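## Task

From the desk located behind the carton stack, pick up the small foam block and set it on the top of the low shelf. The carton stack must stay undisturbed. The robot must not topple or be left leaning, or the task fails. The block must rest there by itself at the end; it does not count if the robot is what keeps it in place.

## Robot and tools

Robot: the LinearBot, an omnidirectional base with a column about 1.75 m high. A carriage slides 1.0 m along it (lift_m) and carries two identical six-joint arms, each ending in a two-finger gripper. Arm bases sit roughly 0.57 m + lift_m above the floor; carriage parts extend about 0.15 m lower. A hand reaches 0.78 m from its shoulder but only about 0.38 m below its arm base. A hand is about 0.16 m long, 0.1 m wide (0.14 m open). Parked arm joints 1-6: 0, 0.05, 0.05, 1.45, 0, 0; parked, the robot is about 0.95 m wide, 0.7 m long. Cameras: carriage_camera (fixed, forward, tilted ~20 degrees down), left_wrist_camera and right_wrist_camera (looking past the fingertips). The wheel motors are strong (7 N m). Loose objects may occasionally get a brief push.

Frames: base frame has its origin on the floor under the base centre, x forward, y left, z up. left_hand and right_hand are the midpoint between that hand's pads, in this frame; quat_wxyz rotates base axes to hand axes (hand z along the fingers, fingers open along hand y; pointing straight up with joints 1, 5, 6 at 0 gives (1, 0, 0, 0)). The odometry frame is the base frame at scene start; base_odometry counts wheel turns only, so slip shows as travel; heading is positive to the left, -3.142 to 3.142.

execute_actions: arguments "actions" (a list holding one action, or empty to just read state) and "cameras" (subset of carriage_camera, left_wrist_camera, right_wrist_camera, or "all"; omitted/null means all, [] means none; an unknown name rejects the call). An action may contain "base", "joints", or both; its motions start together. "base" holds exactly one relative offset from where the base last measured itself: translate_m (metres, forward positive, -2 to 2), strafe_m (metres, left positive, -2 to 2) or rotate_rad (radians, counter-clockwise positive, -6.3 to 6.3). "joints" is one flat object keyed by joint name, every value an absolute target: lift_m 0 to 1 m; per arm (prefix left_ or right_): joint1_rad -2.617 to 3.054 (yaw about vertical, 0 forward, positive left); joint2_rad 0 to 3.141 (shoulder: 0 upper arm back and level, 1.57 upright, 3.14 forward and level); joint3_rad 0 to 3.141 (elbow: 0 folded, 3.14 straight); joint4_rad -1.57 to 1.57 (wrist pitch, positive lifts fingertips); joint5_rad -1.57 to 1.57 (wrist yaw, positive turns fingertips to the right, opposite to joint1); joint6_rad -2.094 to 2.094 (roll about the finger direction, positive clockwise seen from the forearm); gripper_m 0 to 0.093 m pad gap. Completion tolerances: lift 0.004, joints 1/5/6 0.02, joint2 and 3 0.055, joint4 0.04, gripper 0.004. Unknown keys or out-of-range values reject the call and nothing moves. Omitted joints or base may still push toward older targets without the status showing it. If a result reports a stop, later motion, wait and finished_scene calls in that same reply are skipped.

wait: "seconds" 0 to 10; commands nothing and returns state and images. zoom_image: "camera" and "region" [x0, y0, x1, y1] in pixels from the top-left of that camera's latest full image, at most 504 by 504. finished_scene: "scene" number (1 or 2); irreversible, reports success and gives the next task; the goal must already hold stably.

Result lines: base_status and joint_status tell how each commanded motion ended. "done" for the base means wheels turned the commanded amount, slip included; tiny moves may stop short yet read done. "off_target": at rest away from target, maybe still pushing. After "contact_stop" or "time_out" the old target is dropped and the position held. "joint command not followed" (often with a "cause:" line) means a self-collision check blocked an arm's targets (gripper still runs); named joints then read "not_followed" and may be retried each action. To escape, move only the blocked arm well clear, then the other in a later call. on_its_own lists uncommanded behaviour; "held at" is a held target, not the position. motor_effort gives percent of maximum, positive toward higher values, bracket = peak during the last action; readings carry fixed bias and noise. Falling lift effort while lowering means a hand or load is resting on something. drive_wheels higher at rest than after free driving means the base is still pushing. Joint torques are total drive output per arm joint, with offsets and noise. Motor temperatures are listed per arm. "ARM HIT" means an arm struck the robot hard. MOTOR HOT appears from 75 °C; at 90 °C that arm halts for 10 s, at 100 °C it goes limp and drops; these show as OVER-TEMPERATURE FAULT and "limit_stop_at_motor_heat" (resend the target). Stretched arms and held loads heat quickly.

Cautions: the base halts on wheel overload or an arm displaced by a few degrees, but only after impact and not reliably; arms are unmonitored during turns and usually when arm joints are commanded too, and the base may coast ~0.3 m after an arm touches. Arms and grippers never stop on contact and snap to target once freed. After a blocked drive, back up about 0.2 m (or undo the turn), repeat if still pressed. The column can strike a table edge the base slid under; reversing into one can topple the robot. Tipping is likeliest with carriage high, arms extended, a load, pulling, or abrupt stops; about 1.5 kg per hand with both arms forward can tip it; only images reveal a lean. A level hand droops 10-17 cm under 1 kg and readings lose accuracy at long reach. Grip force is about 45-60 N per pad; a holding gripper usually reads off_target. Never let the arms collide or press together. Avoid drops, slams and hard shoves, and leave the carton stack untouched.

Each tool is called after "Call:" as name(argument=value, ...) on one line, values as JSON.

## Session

Call:
execute_actions(actions=[])

Scene clock: 0.00 s.
Joint torques (N m, as the arm reports them, + toward a larger angle): no reading
Motor temperatures (°C, as the motors report them): left_arm=[25 29 29 25 27 26] | right_arm=[25 31 28 26 24 25]
base_odometry: x=+0.000 y=+0.000 heading=+0.000 (m, m, rad; odometry frame)
base_status: not commanded
joint_positions: lift_m=+0.302 left_joint1_rad=+0.019 left_joint2_rad=+0.034 left_joint3_rad=+0.042 left_joint4_rad=+1.445 left_joint5_rad=-0.014 left_joint6_rad=-0.024 left_gripper_m=+0.094 right_joint1_rad=-0.006 right_joint2_rad=+0.041 right_joint3_rad=+0.038 right_joint4_rad=+1.462 right_joint5_rad=-0.003 right_joint6_rad=-0.042 right_gripper_m=+0.095
joint_status: not commanded
motor_effort: lift_m=+23 drive_wheels=+2 (%)
left_hand: x=+0.2863 y=+0.3131 z=+1.2817 quat_wxyz=(+0.998, -0.008, +0.058, -0.002) (m; base frame)
right_hand: x=+0.2858 y=-0.3099 z=+1.2809 quat_wxyz=(+0.998, -0.002, +0.056, -0.024) (m; base frame)
pictures: carriage_camera, left_wrist_camera, right_wrist_camera
Images, in order (width x height): carriage_camera 672x504, left_wrist_camera 672x504, right_wrist_camera 672x504.

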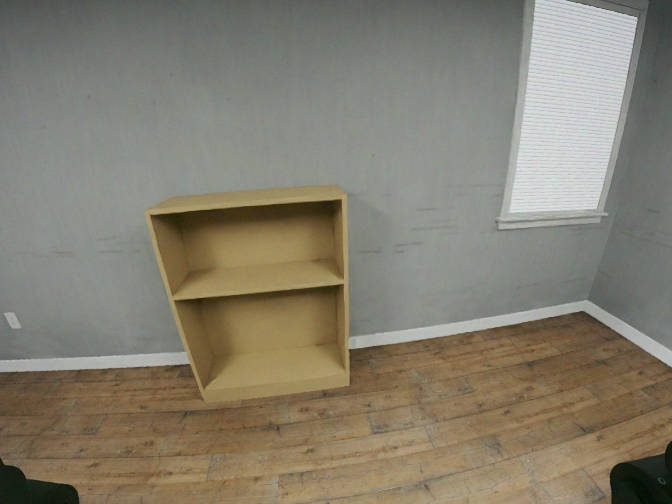

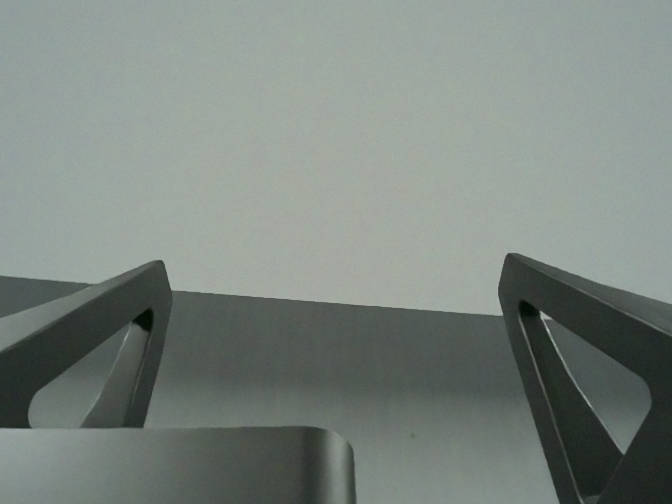

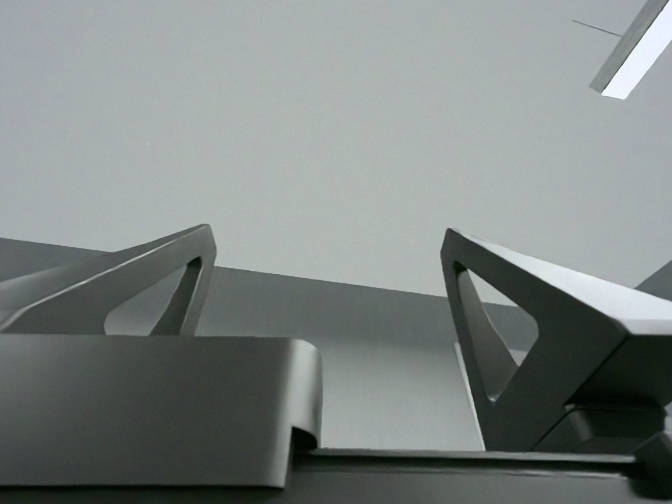

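Call:
execute_actions(actions=[{"base":{"rotate_rad":-2.94},"joints":{"lift_m":1.0,"left_joint4_rad":0.1,"left_joint5_rad":-1.4,"right_joint4_rad":0.1,"right_joint5_rad":1.4}}])

Scene clock: 8.27 s.
Joint torques (N m, as the arm reports them, + toward a larger angle): left_arm=[-0.2   2.37  9.08  1.25  0.02  0.09] | right_arm=[-0.19  2.95  9.52  1.39 -0.08  0.02]
Motor temperatures (°C, as the motors report them): left_arm=[25 29 31 26 27 26] | right_arm=[25 31 28 27 24 25]
base_odometry: x=+0.000 y=+0.000 heading=-2.940 (m, m, rad; odometry frame)
base_status: done
joint_positions: lift_m=+1.000 left_joint1_rad=+0.019 left_joint2_rad=+0.034 left_joint3_rad=+0.042 left_joint4_rad=+0.107 left_joint5_rad=-1.392 left_joint6_rad=-0.024 left_gripper_m=+0.094 right_joint1_rad=-0.006 right_joint2_rad=+0.041 right_joint3_rad=+0.038 right_joint4_rad=+0.108 right_joint5_rad=+1.397 right_joint6_rad=-0.042 right_gripper_m=+0.095
joint_status: all done
motor_effort: lift_m=+22(27) drive_wheels=+6(15) (%)
left_hand: x=+0.3583 y=+0.4813 z=+1.7473 quat_wxyz=(+0.574, -0.490, +0.500, +0.425) (m; base frame)
right_hand: x=+0.3606 y=-0.4801 z=+1.7452 quat_wxyz=(+0.559, +0.469, +0.521, -0.444) (m; base frame)
pictures: carriage_camera, left_wrist_camera, right_wrist_camera
Images, in order (width x height): carriage_camera 672x504, left_wrist_camera 672x504, right_wrist_camera 672x504.

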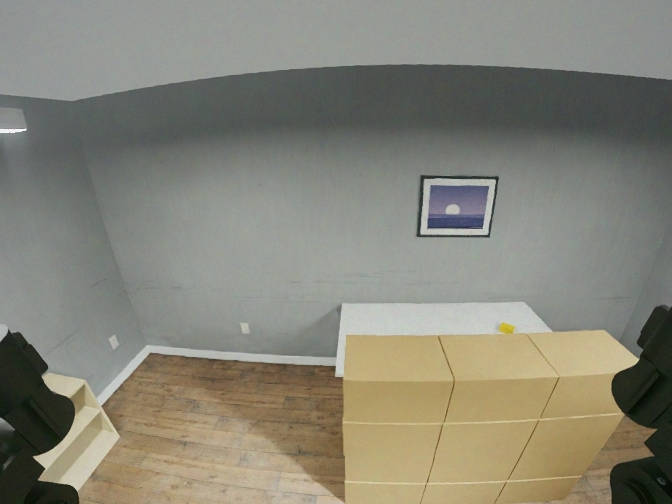

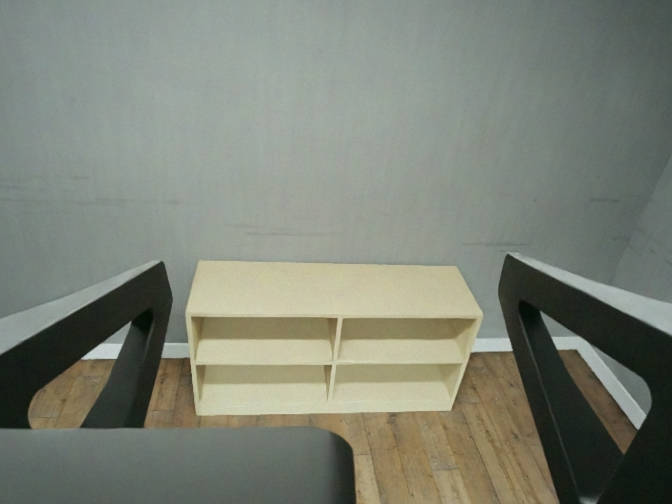

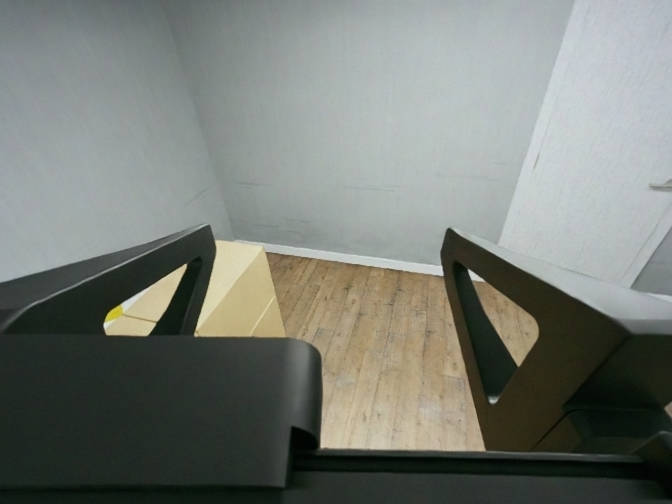

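Call:
execute_actions(actions=[{"base":{"rotate_rad":1.45},"joints":{"lift_m":0.5,"left_joint4_rad":1.45,"left_joint5_rad":0,"right_joint4_rad":1.45,"right_joint5_rad":0}}], cameras=["carriage_camera"])

Call:
execute_actions(actions=[{"base":{"translate_m":-1.88}}], cameras=["carriage_camera"])

Scene clock: 20.27 s.
Joint torques (N m, as the arm reports them, + toward a larger angle): left_arm=[-0.23  3.69  7.19 -0.1   0.13  0.08] | right_arm=[-0.21  4.63  7.59 -0.3  -0.07  0.02]
Motor temperatures (°C, as the motors report them): left_arm=[25 29 33 27 27 26] | right_arm=[25 30 30 28 24 25]
base_odometry: x=+0.000 y=+0.000 heading=-1.490 (m, m, rad; odometry frame)
base_status: done
joint_positions: lift_m=+0.500 left_joint1_rad=+0.019 left_joint2_rad=+0.034 left_joint3_rad=+0.042 left_joint4_rad=+1.446 left_joint5_rad=-0.008 left_joint6_rad=-0.024 left_gripper_m=+0.094 right_joint1_rad=-0.006 right_joint2_rad=+0.041 right_joint3_rad=+0.038 right_joint4_rad=+1.446 right_joint5_rad=+0.002 right_joint6_rad=-0.042 right_gripper_m=+0.095
joint_status: all done
motor_effort: lift_m=+21(23) drive_wheels=+6(16) (%)
left_hand: x=+0.2863 y=+0.3121 z=+1.4794 quat_wxyz=(+0.998, -0.005, +0.058, -0.002) (m; base frame)
right_hand: x=+0.2897 y=-0.3108 z=+1.4781 quat_wxyz=(+0.998, +0.000, +0.064, -0.024) (m; base frame)
pictures: carriage_camera
Images, in order (width x height): carriage_camera 672x504.

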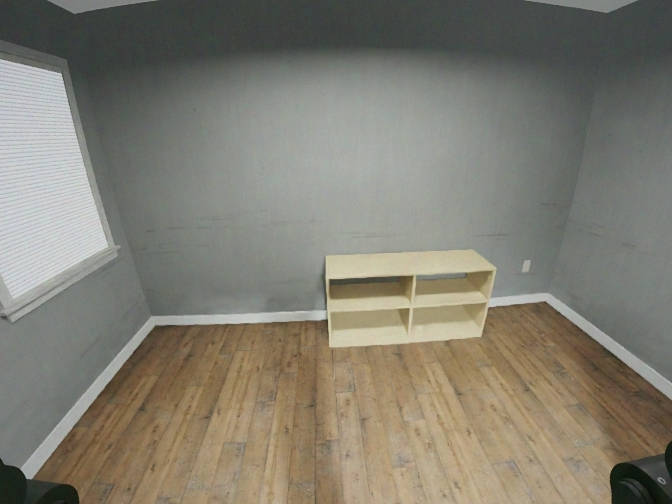

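Scene clock: 26.43 s.
Joint torques (N m, as the arm reports them, + toward a larger angle): left_arm=[-0.18  3.73  7.22 -0.09  0.13  0.12] | right_arm=[-0.2   4.68  7.56 -0.28 -0.06  0.03]
Motor temperatures (°C, as the motors report them): left_arm=[25 30 33 27 27 26] | right_arm=[25 30 30 27 24 25]
base_odometry: x=-0.154 y=+1.874 heading=-1.489 (m, m, rad; odometry frame)
base_status: done
joint_positions: lift_m=+0.500 left_joint1_rad=+0.019 left_joint2_rad=+0.034 left_joint3_rad=+0.042 left_joint4_rad=+1.448 left_joint5_rad=-0.008 left_joint6_rad=-0.024 left_gripper_m=+0.094 right_joint1_rad=-0.006 right_joint2_rad=+0.041 right_joint3_rad=+0.038 right_joint4_rad=+1.446 right_joint5_rad=+0.002 right_joint6_rad=-0.042 right_gripper_m=+0.095
joint_status: not commanded
motor_effort: lift_m=+25(22) drive_wheels=-5(21) (%)
left_hand: x=+0.2857 y=+0.3121 z=+1.4795 quat_wxyz=(+0.998, -0.005, +0.057, -0.002) (m; base frame)
right_hand: x=+0.2896 y=-0.3108 z=+1.4781 quat_wxyz=(+0.998, +0.000, +0.064, -0.024) (m; base frame)
pictures: carriage_camera
Images, in order (width x height): carriage_camera 672x504.

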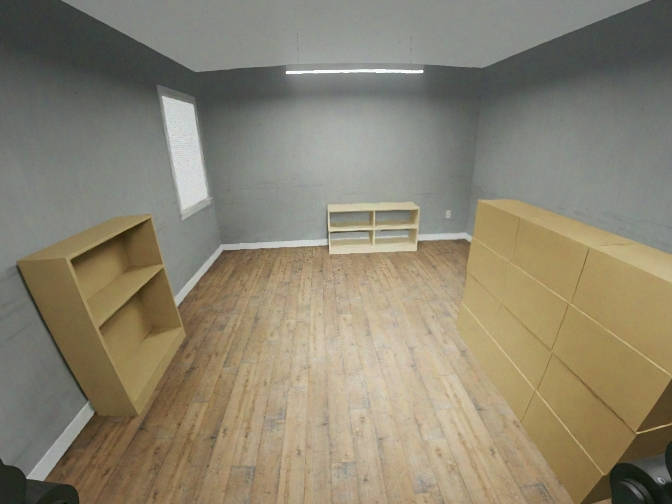

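Call:
execute_actions(actions=[{"base":{"strafe_m":-1.48}}], cameras=["carriage_camera"])

Scene clock: 35.97 s.
Joint torques (N m, as the arm reports them, + toward a larger angle): left_arm=[-0.31  3.74  7.1  -0.11  0.1   0.09] | right_arm=[-0.17  4.61  7.64 -0.27 -0.05  0.02]
Motor temperatures (°C, as the motors report them): left_arm=[25 30 34 27 27 26] | right_arm=[25 30 30 27 24 25]
base_odometry: x=-1.629 y=+1.754 heading=-1.489 (m, m, rad; odometry frame)
base_status: done
joint_positions: lift_m=+0.500 left_joint1_rad=+0.019 left_joint2_rad=+0.034 left_joint3_rad=+0.042 left_joint4_rad=+1.449 left_joint5_rad=-0.007 left_joint6_rad=-0.024 left_gripper_m=+0.094 right_joint1_rad=-0.006 right_joint2_rad=+0.041 right_joint3_rad=+0.038 right_joint4_rad=+1.447 right_joint5_rad=+0.002 right_joint6_rad=-0.042 right_gripper_m=+0.095
joint_status: not commanded
motor_effort: lift_m=+22(25) drive_wheels=-1(10) (%)
left_hand: x=+0.2855 y=+0.3120 z=+1.4795 quat_wxyz=(+0.998, -0.005, +0.057, -0.002) (m; base frame)
right_hand: x=+0.2895 y=-0.3107 z=+1.4781 quat_wxyz=(+0.998, +0.000, +0.063, -0.024) (m; base frame)
pictures: carriage_camera
Images, in order (width x height): carriage_camera 672x504.

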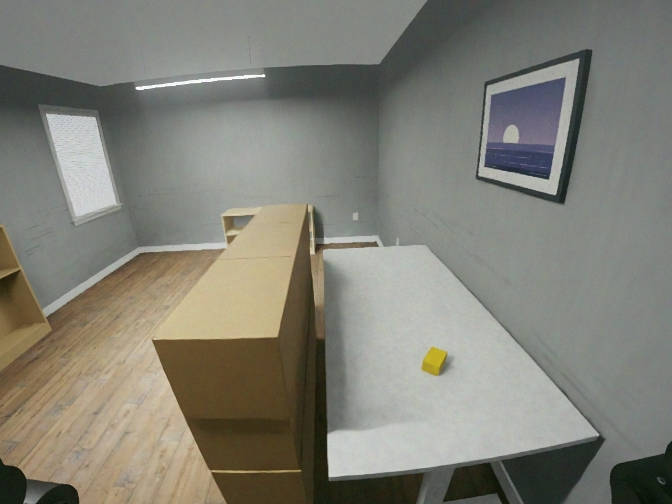

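Call:
zoom_image(camera="carriage_camera", region=[390, 325, 480, 395])

Region (390, 325, 480, 395) of carriage_camera's 672x504 image, scaled by 5.600, with more detail than that image has.

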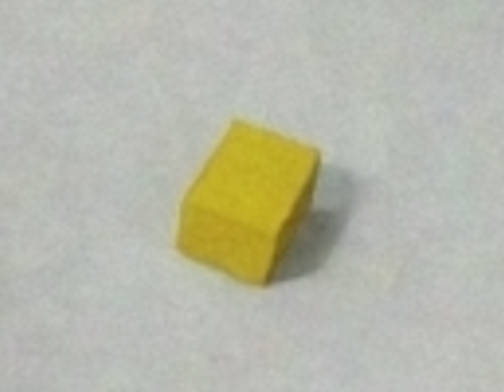

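Call:
execute_actions(actions=[{"base":{"translate_m":0.15},"joints":{"lift_m":0.41,"right_joint1_rad":-0.05,"right_joint2_rad":2.77,"right_joint3_rad":2.17,"right_joint4_rad":-0.92,"right_joint5_rad":0,"right_joint6_rad":0.565,"right_gripper_m":0.093}}], cameras=["carriage_camera","right_wrist_camera"])

Scene clock: 45.13 s.
Joint torques (N m, as the arm reports them, + toward a larger angle): left_arm=[-0.22  3.69  7.18 -0.12  0.1   0.11] | right_arm=[ -0.99 -16.97  10.28   0.31  -0.02   0.08]
Motor temperatures (°C, as the motors report them): left_arm=[25 30 34 26 27 26] | right_arm=[25 31 31 27 24 25]
base_odometry: x=-1.617 y=+1.604 heading=-1.490 (m, m, rad; odometry frame)
base_status: done
joint_positions: lift_m=+0.410 left_joint1_rad=+0.019 left_joint2_rad=+0.034 left_joint3_rad=+0.042 left_joint4_rad=+1.449 left_joint5_rad=-0.006 left_joint6_rad=-0.024 left_gripper_m=+0.094 right_joint1_rad=-0.040 right_joint2_rad=+2.776 right_joint3_rad=+2.143 right_joint4_rad=-0.918 right_joint5_rad=+0.002 right_joint6_rad=+0.558 right_gripper_m=+0.093
joint_status: all done
motor_effort: lift_m=+22(24) drive_wheels=-3(12) (%)
left_hand: x=+0.2856 y=+0.3118 z=+1.3895 quat_wxyz=(+0.998, -0.004, +0.057, -0.003) (m; base frame)
right_hand: x=+0.7609 y=-0.3308 z=+0.8261 quat_wxyz=(+0.010, +0.295, +0.955, +0.002) (m; base frame)
pictures: carriage_camera, right_wrist_camera
Images, in order (width x height): carriage_camera 672x504, right_wrist_camera 672x504.

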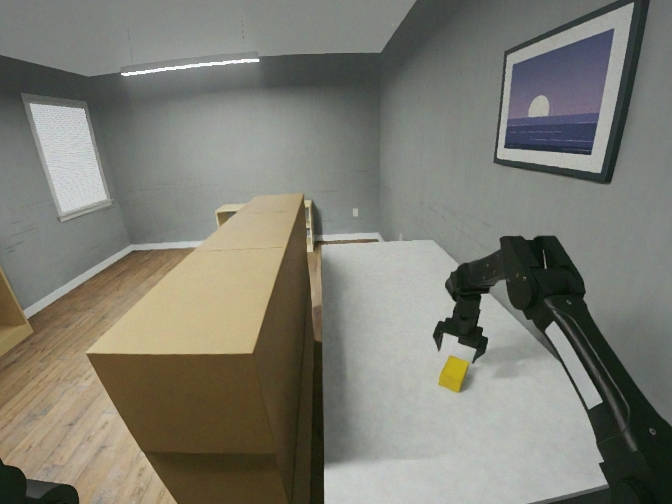

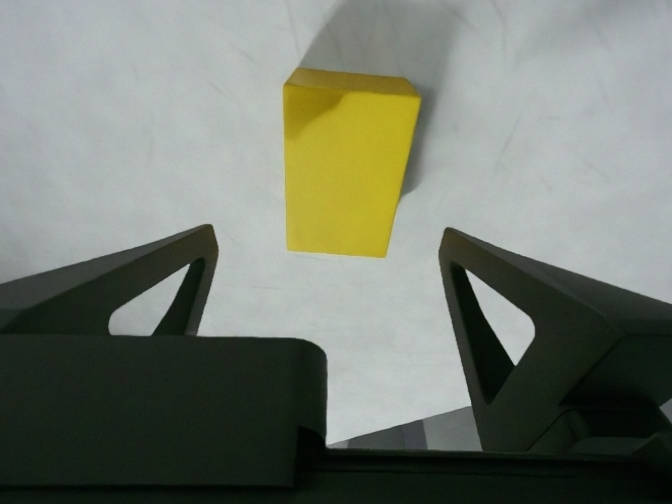

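Call:
execute_actions(actions=[{"joints":{"lift_m":0.338,"right_joint1_rad":-0.066,"right_joint6_rad":0.615}}], cameras=["right_wrist_camera"])

Scene clock: 48.93 s.
Joint torques (N m, as the arm reports them, + toward a larger angle): left_arm=[-0.2   3.63  7.37 -0.11  0.08  0.11] | right_arm=[ -0.68 -16.62   9.24   0.33  -0.03   0.08]
Motor temperatures (°C, as the motors report them): left_arm=[25 30 34 26 27 26] | right_arm=[25 33 31 27 24 25]
base_odometry: x=-1.617 y=+1.604 heading=-1.490 (m, m, rad; odometry frame)
base_status: not commanded
joint_positions: lift_m=+0.338 left_joint1_rad=+0.019 left_joint2_rad=+0.034 left_joint3_rad=+0.042 left_joint4_rad=+1.449 left_joint5_rad=-0.006 left_joint6_rad=-0.024 left_gripper_m=+0.094 right_joint1_rad=-0.059 right_joint2_rad=+2.772 right_joint3_rad=+2.155 right_joint4_rad=-0.920 right_joint5_rad=+0.002 right_joint6_rad=+0.608 right_gripper_m=+0.093
joint_status: all done
motor_effort: lift_m=+19(24) drive_wheels=-3(3) (%)
left_hand: x=+0.2855 y=+0.3117 z=+1.3175 quat_wxyz=(+0.998, -0.004, +0.057, -0.003) (m; base frame)
right_hand: x=+0.7651 y=-0.3406 z=+0.7590 quat_wxyz=(+0.016, +0.327, +0.945, +0.004) (m; base frame)
pictures: right_wrist_camera
Images, in order (width x height): right_wrist_camera 672x504.

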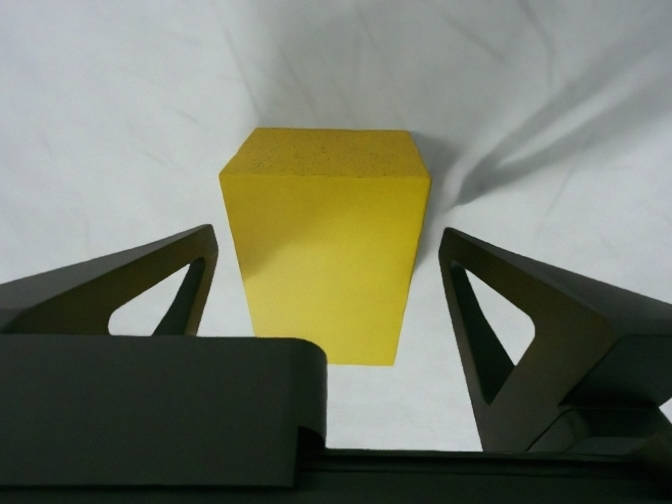

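Call:
execute_actions(actions=[{"joints":{"lift_m":0.33}}], cameras=[])

Call:
execute_actions(actions=[{"joints":{"right_gripper_m":0.04}}], cameras=["right_wrist_camera"])

Scene clock: 52.00 s.
Joint torques (N m, as the arm reports them, + toward a larger angle): left_arm=[-0.21  3.55  7.13 -0.08  0.1   0.09] | right_arm=[ -0.69 -16.5    9.32   0.34  -0.01   0.08]
Motor temperatures (°C, as the motors report them): left_arm=[25 30 34 26 27 26] | right_arm=[25 35 32 27 24 25]
base_odometry: x=-1.617 y=+1.604 heading=-1.490 (m, m, rad; odometry frame)
base_status: not commanded
joint_positions: lift_m=+0.330 left_joint1_rad=+0.019 left_joint2_rad=+0.034 left_joint3_rad=+0.042 left_joint4_rad=+1.449 left_joint5_rad=-0.006 left_joint6_rad=-0.024 left_gripper_m=+0.094 right_joint1_rad=-0.059 right_joint2_rad=+2.770 right_joint3_rad=+2.155 right_joint4_rad=-0.920 right_joint5_rad=+0.002 right_joint6_rad=+0.608 right_gripper_m=+0.093
joint_status: all done
motor_effort: lift_m=+23(24) drive_wheels=-3(3) (%)
left_hand: x=+0.2855 y=+0.3117 z=+1.3095 quat_wxyz=(+0.998, -0.004, +0.057, -0.003) (m; base frame)
right_hand: x=+0.7656 y=-0.3407 z=+0.7518 quat_wxyz=(+0.017, +0.327, +0.945, +0.004) (m; base frame)
pictures: none
No camera images: the call's "cameras" was empty. Leave "cameras" out to get every camera's image.

Scene clock: 52.60 s.
Joint torques (N m, as the arm reports them, + toward a larger angle): left_arm=[-0.22  3.72  7.19 -0.12  0.09  0.11] | right_arm=[ -0.82 -16.57   9.26   0.34  -0.02   0.08]
Motor temperatures (°C, as the motors report them): left_arm=[25 30 34 26 27 26] | right_arm=[25 35 32 27 24 25]
base_odometry: x=-1.617 y=+1.604 heading=-1.490 (m, m, rad; odometry frame)
base_status: not commanded
joint_positions: lift_m=+0.330 left_joint1_rad=+0.019 left_joint2_rad=+0.034 left_joint3_rad=+0.042 left_joint4_rad=+1.449 left_joint5_rad=-0.006 left_joint6_rad=-0.024 left_gripper_m=+0.094 right_joint1_rad=-0.059 right_joint2_rad=+2.770 right_joint3_rad=+2.155 right_joint4_rad=-0.920 right_joint5_rad=+0.002 right_joint6_rad=+0.608 right_gripper_m=+0.058
joint_status: right_gripper_m off_target (ended at +0.058, target +0.040)
motor_effort: lift_m=+23(24) drive_wheels=+4(3) (%)
left_hand: x=+0.2855 y=+0.3117 z=+1.3095 quat_wxyz=(+0.998, -0.004, +0.057, -0.003) (m; base frame)
right_hand: x=+0.7656 y=-0.3407 z=+0.7518 quat_wxyz=(+0.017, +0.328, +0.945, +0.004) (m; base frame)
pictures: right_wrist_camera
Images, in order (width x height): right_wrist_camera 672x504.

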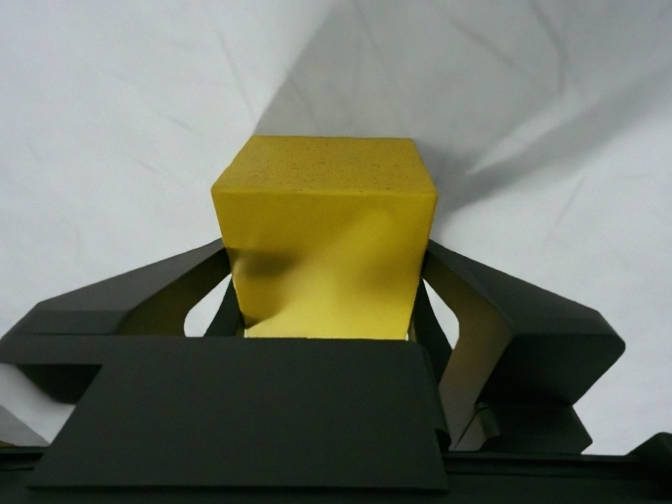

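Call:
execute_actions(actions=[{"joints":{"lift_m":0.37}}], cameras=[])

Call:
execute_actions(actions=[{"base":{"translate_m":-0.13},"joints":{"lift_m":0.6,"right_joint1_rad":0,"right_joint2_rad":1.2,"right_joint3_rad":1.0,"right_joint4_rad":-1.37,"right_joint6_rad":0}}], cameras=["carriage_camera"])

Scene clock: 54.73 s.
Joint torques (N m, as the arm reports them, + toward a larger angle): left_arm=[-0.23  3.7   7.3  -0.11  0.07  0.11] | right_arm=[ -0.73 -15.74   9.37   0.38  -0.01   0.08]
Motor temperatures (°C, as the motors report them): left_arm=[25 31 34 26 27 26] | right_arm=[25 37 32 27 24 25]
base_odometry: x=-1.617 y=+1.604 heading=-1.490 (m, m, rad; odometry frame)
base_status: not commanded
joint_positions: lift_m=+0.370 left_joint1_rad=+0.019 left_joint2_rad=+0.034 left_joint3_rad=+0.042 left_joint4_rad=+1.449 left_joint5_rad=-0.006 left_joint6_rad=-0.024 left_gripper_m=+0.094 right_joint1_rad=-0.059 right_joint2_rad=+2.759 right_joint3_rad=+2.155 right_joint4_rad=-0.918 right_joint5_rad=+0.002 right_joint6_rad=+0.608 right_gripper_m=+0.058
joint_status: all done
motor_effort: lift_m=+20(25) drive_wheels=+5(3) (%)
left_hand: x=+0.2855 y=+0.3117 z=+1.3497 quat_wxyz=(+0.998, -0.004, +0.057, -0.003) (m; base frame)
right_hand: x=+0.7686 y=-0.3408 z=+0.7974 quat_wxyz=(+0.023, +0.328, +0.945, +0.006) (m; base frame)
pictures: none
No camera images: the call's "cameras" was empty. Leave "cameras" out to get every camera's image.

Scene clock: 56.57 s.
Joint torques (N m, as the arm reports them, + toward a larger angle): left_arm=[-0.17  3.55  7.15 -0.11  0.08  0.1 ] | right_arm=[-0.67 -3.42  6.1   0.39 -0.04 -0.04]
Motor temperatures (°C, as the motors report them): left_arm=[25 31 35 26 27 26] | right_arm=[25 37 32 27 24 25]
base_odometry: x=-1.628 y=+1.734 heading=-1.490 (m, m, rad; odometry frame)
base_status: done
joint_positions: lift_m=+0.600 left_joint1_rad=+0.019 left_joint2_rad=+0.034 left_joint3_rad=+0.042 left_joint4_rad=+1.450 left_joint5_rad=-0.005 left_joint6_rad=-0.024 left_gripper_m=+0.094 right_joint1_rad=+0.006 right_joint2_rad=+1.204 right_joint3_rad=+1.025 right_joint4_rad=-1.375 right_joint5_rad=-0.001 right_joint6_rad=+0.006 right_gripper_m=+0.058
joint_status: all done
motor_effort: lift_m=+23(30) drive_wheels=-3(14) (%)
left_hand: x=+0.2852 y=+0.3116 z=+1.5797 quat_wxyz=(+0.998, -0.004, +0.056, -0.003) (m; base frame)
right_hand: x=+0.4382 y=-0.3091 z=+1.2804 quat_wxyz=(+0.009, +0.000, +1.000, +0.000) (m; base frame)
pictures: carriage_camera
Images, in order (width x height): carriage_camera 672x504.

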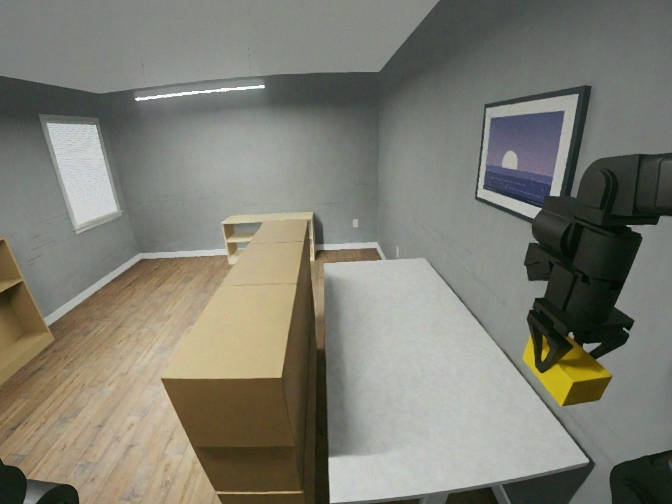

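Call:
execute_actions(actions=[{"base":{"strafe_m":1.2}}], cameras=["carriage_camera"])

Scene clock: 63.47 s.
Joint torques (N m, as the arm reports them, + toward a larger angle): left_arm=[-0.23  3.66  7.27 -0.09  0.11  0.11] | right_arm=[-0.67 -3.43  6.09  0.4  -0.05 -0.04]
Motor temperatures (°C, as the motors report them): left_arm=[25 31 35 26 27 26] | right_arm=[25 36 31 27 24 25]
base_odometry: x=-0.432 y=+1.831 heading=-1.490 (m, m, rad; odometry frame)
base_status: done
joint_positions: lift_m=+0.600 left_joint1_rad=+0.019 left_joint2_rad=+0.034 left_joint3_rad=+0.042 left_joint4_rad=+1.450 left_joint5_rad=-0.005 left_joint6_rad=-0.024 left_gripper_m=+0.094 right_joint1_rad=+0.006 right_joint2_rad=+1.204 right_joint3_rad=+1.025 right_joint4_rad=-1.374 right_joint5_rad=+0.000 right_joint6_rad=+0.006 right_gripper_m=+0.058
joint_status: not commanded
motor_effort: lift_m=+20(22) drive_wheels=+0(11) (%)
left_hand: x=+0.2852 y=+0.3115 z=+1.5797 quat_wxyz=(+0.998, -0.004, +0.056, -0.003) (m; base frame)
right_hand: x=+0.4384 y=-0.3091 z=+1.2804 quat_wxyz=(+0.009, +0.000, +1.000, +0.000) (m; base frame)
pictures: carriage_camera
Images, in order (width x height): carriage_camera 672x504.

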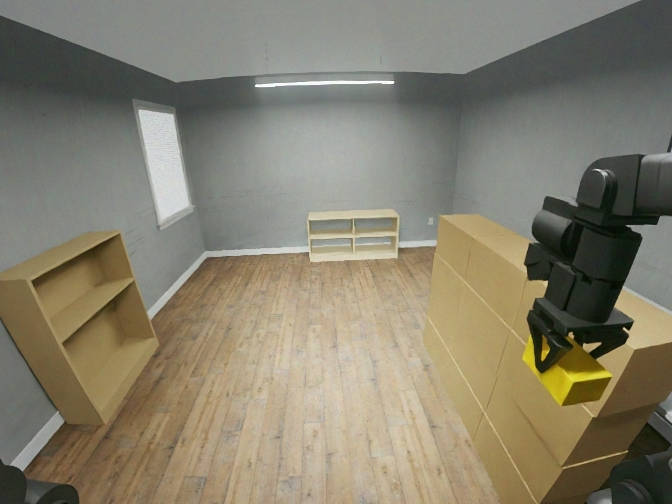

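Call:
execute_actions(actions=[{"base":{"translate_m":2.0},"joints":{"lift_m":0.3}}], cameras=["carriage_camera"])

Scene clock: 70.93 s.
Joint torques (N m, as the arm reports them, + toward a larger angle): left_arm=[-0.23  3.7   7.22 -0.13  0.1   0.11] | right_arm=[-0.67 -3.38  6.75  0.37 -0.05 -0.04]
Motor temperatures (°C, as the motors report them): left_arm=[25 31 35 26 27 26] | right_arm=[25 35 31 27 24 25]
base_odometry: x=-0.268 y=-0.163 heading=-1.489 (m, m, rad; odometry frame)
base_status: done
joint_positions: lift_m=+0.300 left_joint1_rad=+0.019 left_joint2_rad=+0.034 left_joint3_rad=+0.042 left_joint4_rad=+1.451 left_joint5_rad=-0.004 left_joint6_rad=-0.024 left_gripper_m=+0.094 right_joint1_rad=+0.006 right_joint2_rad=+1.203 right_joint3_rad=+1.018 right_joint4_rad=-1.373 right_joint5_rad=+0.000 right_joint6_rad=+0.006 right_gripper_m=+0.058
joint_status: all done
motor_effort: lift_m=+25(26) drive_wheels=-3(13) (%)
left_hand: x=+0.2851 y=+0.3114 z=+1.2795 quat_wxyz=(+0.998, -0.003, +0.056, -0.003) (m; base frame)
right_hand: x=+0.4372 y=-0.3091 z=+0.9786 quat_wxyz=(+0.006, +0.000, +1.000, +0.000) (m; base frame)
pictures: carriage_camera
Images, in order (width x height): carriage_camera 672x504.

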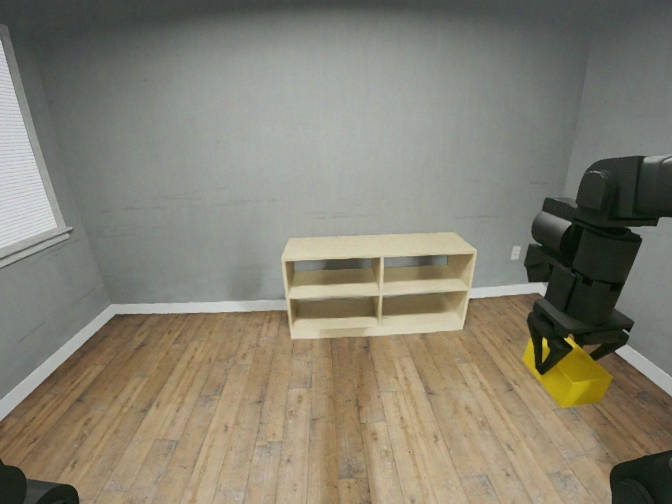

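Call:
execute_actions(actions=[{"base":{"translate_m":1.24},"joints":{"lift_m":0.265,"right_joint1_rad":0,"right_joint2_rad":2.62,"right_joint3_rad":1.87,"right_joint4_rad":-0.77}}], cameras=["carriage_camera","right_wrist_camera"])

Scene clock: 79.17 s.
Joint torques (N m, as the arm reports them, + toward a larger angle): left_arm=[-0.2   3.67  7.31 -0.11  0.06  0.09] | right_arm=[ -0.63 -15.92   9.72   0.37  -0.05  -0.04]
Motor temperatures (°C, as the motors report them): left_arm=[25 31 35 26 27 26] | right_arm=[25 36 32 27 24 25]
base_odometry: x=-0.167 y=-1.399 heading=-1.489 (m, m, rad; odometry frame)
base_status: done
joint_positions: lift_m=+0.265 left_joint1_rad=+0.019 left_joint2_rad=+0.034 left_joint3_rad=+0.042 left_joint4_rad=+1.450 left_joint5_rad=-0.003 left_joint6_rad=-0.024 left_gripper_m=+0.094 right_joint1_rad=+0.006 right_joint2_rad=+2.627 right_joint3_rad=+1.843 right_joint4_rad=-0.772 right_joint5_rad=+0.000 right_joint6_rad=+0.006 right_gripper_m=+0.058
joint_status: all done
motor_effort: lift_m=+21(22) drive_wheels=-3(17) (%)
left_hand: x=+0.2853 y=+0.3113 z=+1.2446 quat_wxyz=(+0.998, -0.003, +0.056, -0.003) (m; base frame)
right_hand: x=+0.7264 y=-0.3075 z=+0.6830 quat_wxyz=(+0.008, +0.000, +1.000, +0.000) (m; base frame)
pictures: carriage_camera, right_wrist_camera
Images, in order (width x height): carriage_camera 672x504, right_wrist_camera 672x504.

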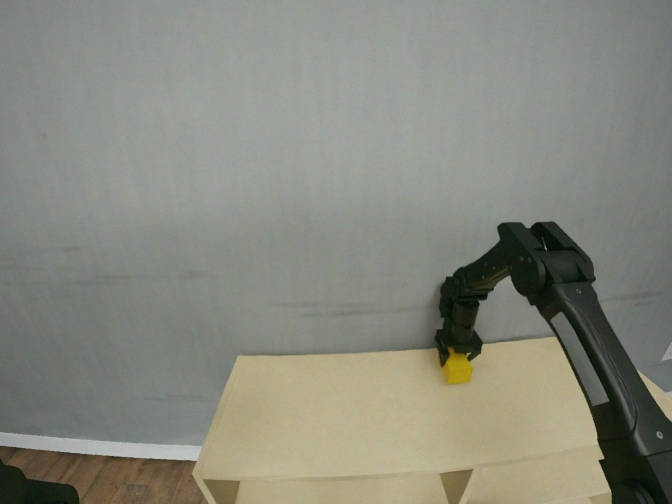

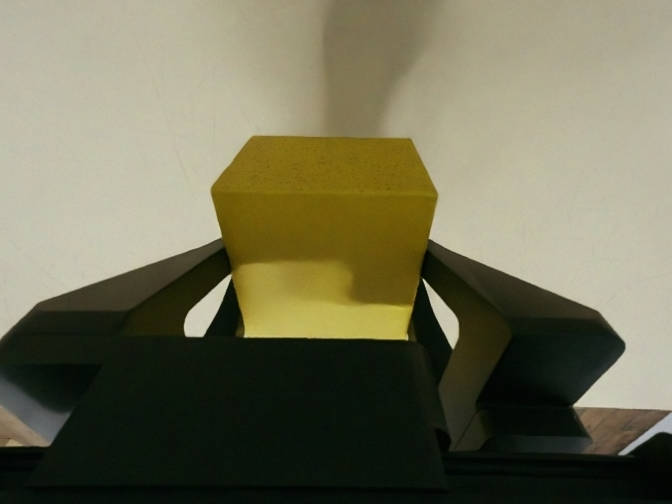

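Call:
execute_actions(actions=[{"joints":{"lift_m":0.218}}], cameras=["right_wrist_camera"])

Scene clock: 81.00 s.
Joint torques (N m, as the arm reports them, + toward a larger angle): left_arm=[-0.31  3.63  7.24 -0.12  0.09  0.1 ] | right_arm=[ -0.66 -15.43   9.15   0.36  -0.04  -0.03]
Motor temperatures (°C, as the motors report them): left_arm=[25 31 35 26 27 26] | right_arm=[25 37 32 27 24 25]
base_odometry: x=-0.167 y=-1.399 heading=-1.489 (m, m, rad; odometry frame)
base_status: not commanded
joint_positions: lift_m=+0.218 left_joint1_rad=+0.019 left_joint2_rad=+0.034 left_joint3_rad=+0.042 left_joint4_rad=+1.450 left_joint5_rad=-0.003 left_joint6_rad=-0.024 left_gripper_m=+0.094 right_joint1_rad=+0.006 right_joint2_rad=+2.620 right_joint3_rad=+1.851 right_joint4_rad=-0.770 right_joint5_rad=-0.001 right_joint6_rad=+0.006 right_gripper_m=+0.058
joint_status: all done
motor_effort: lift_m=+23(21) drive_wheels=-2(2) (%)
left_hand: x=+0.2853 y=+0.3113 z=+1.1976 quat_wxyz=(+0.998, -0.003, +0.056, -0.003) (m; base frame)
right_hand: x=+0.7314 y=-0.3074 z=+0.6409 quat_wxyz=(+0.016, +0.000, +1.000, +0.001) (m; base frame)
pictures: right_wrist_camera
Images, in order (width x height): right_wrist_camera 672x504.

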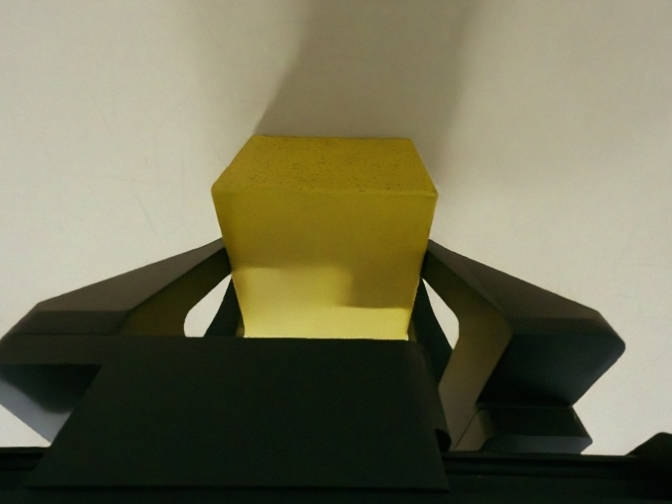

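The shadow meets the block's corner and the hand height matches scene 1's contact height, so the block is touching the shelf.

Call:
execute_actions(actions=[{"joints":{"right_gripper_m":0.093}}], cameras=[])

Call:
execute_actions(actions=[{"joints":{"lift_m":0.3}}], cameras=["carriage_camera","right_wrist_camera"])

Scene clock: 83.47 s.
Joint torques (N m, as the arm reports them, + toward a larger angle): left_arm=[-0.24  3.66  7.24 -0.13  0.06  0.09] | right_arm=[ -0.63 -15.44   9.14   0.37  -0.04  -0.03]
Motor temperatures (°C, as the motors report them): left_arm=[25 31 35 26 27 26] | right_arm=[25 38 32 27 24 25]
base_odometry: x=-0.167 y=-1.399 heading=-1.489 (m, m, rad; odometry frame)
base_status: not commanded
joint_positions: lift_m=+0.218 left_joint1_rad=+0.019 left_joint2_rad=+0.034 left_joint3_rad=+0.042 left_joint4_rad=+1.450 left_joint5_rad=-0.003 left_joint6_rad=-0.024 left_gripper_m=+0.094 right_joint1_rad=+0.006 right_joint2_rad=+2.620 right_joint3_rad=+1.851 right_joint4_rad=-0.770 right_joint5_rad=-0.001 right_joint6_rad=+0.006 right_gripper_m=+0.093
joint_status: all done
motor_effort: lift_m=+24(24) drive_wheels=-2(2) (%)
left_hand: x=+0.2853 y=+0.3113 z=+1.1976 quat_wxyz=(+0.998, -0.003, +0.056, -0.003) (m; base frame)
right_hand: x=+0.7314 y=-0.3074 z=+0.6409 quat_wxyz=(+0.016, +0.000, +1.000, +0.001) (m; base frame)
pictures: none
No camera images: the call's "cameras" was empty. Leave "cameras" out to get every camera's image.

Scene clock: 84.33 s.
Joint torques (N m, as the arm reports them, + toward a larger angle): left_arm=[-0.24  3.68  7.33 -0.15  0.04  0.11] | right_arm=[ -0.64 -14.79   9.13   0.37  -0.04  -0.03]
Motor temperatures (°C, as the motors report them): left_arm=[25 31 35 26 27 26] | right_arm=[25 38 32 27 24 25]
base_odometry: x=-0.167 y=-1.399 heading=-1.489 (m, m, rad; odometry frame)
base_status: not commanded
joint_positions: lift_m=+0.300 left_joint1_rad=+0.019 left_joint2_rad=+0.034 left_joint3_rad=+0.042 left_joint4_rad=+1.450 left_joint5_rad=-0.003 left_joint6_rad=-0.024 left_gripper_m=+0.094 right_joint1_rad=+0.006 right_joint2_rad=+2.612 right_joint3_rad=+1.851 right_joint4_rad=-0.768 right_joint5_rad=-0.001 right_joint6_rad=+0.006 right_gripper_m=+0.093
joint_status: all done
motor_effort: lift_m=+21(24) drive_wheels=+4(2) (%)
left_hand: x=+0.2853 y=+0.3113 z=+1.2797 quat_wxyz=(+0.998, -0.003, +0.056, -0.003) (m; base frame)
right_hand: x=+0.7336 y=-0.3074 z=+0.7263 quat_wxyz=(+0.020, +0.000, +1.000, +0.001) (m; base frame)
pictures: carriage_camera, right_wrist_camera
Images, in order (width x height): carriage_camera 672x504, right_wrist_camera 672x504.

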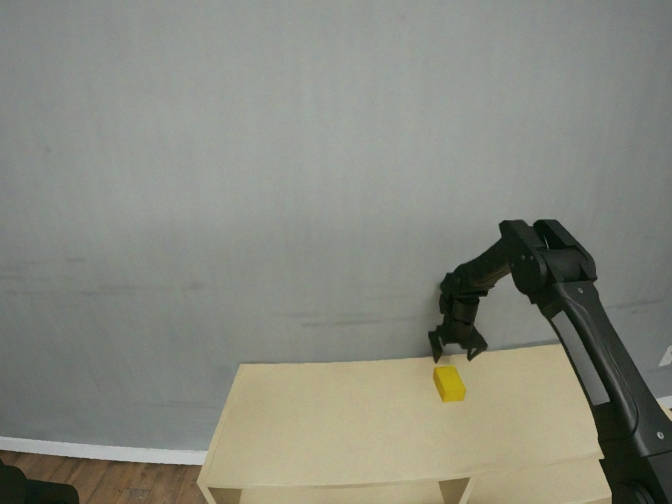

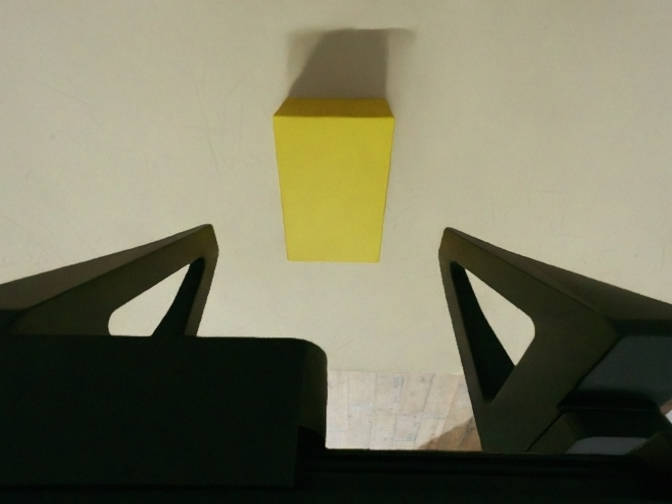

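Call:
finished_scene(scene=2)

The scene is finished: the task was done.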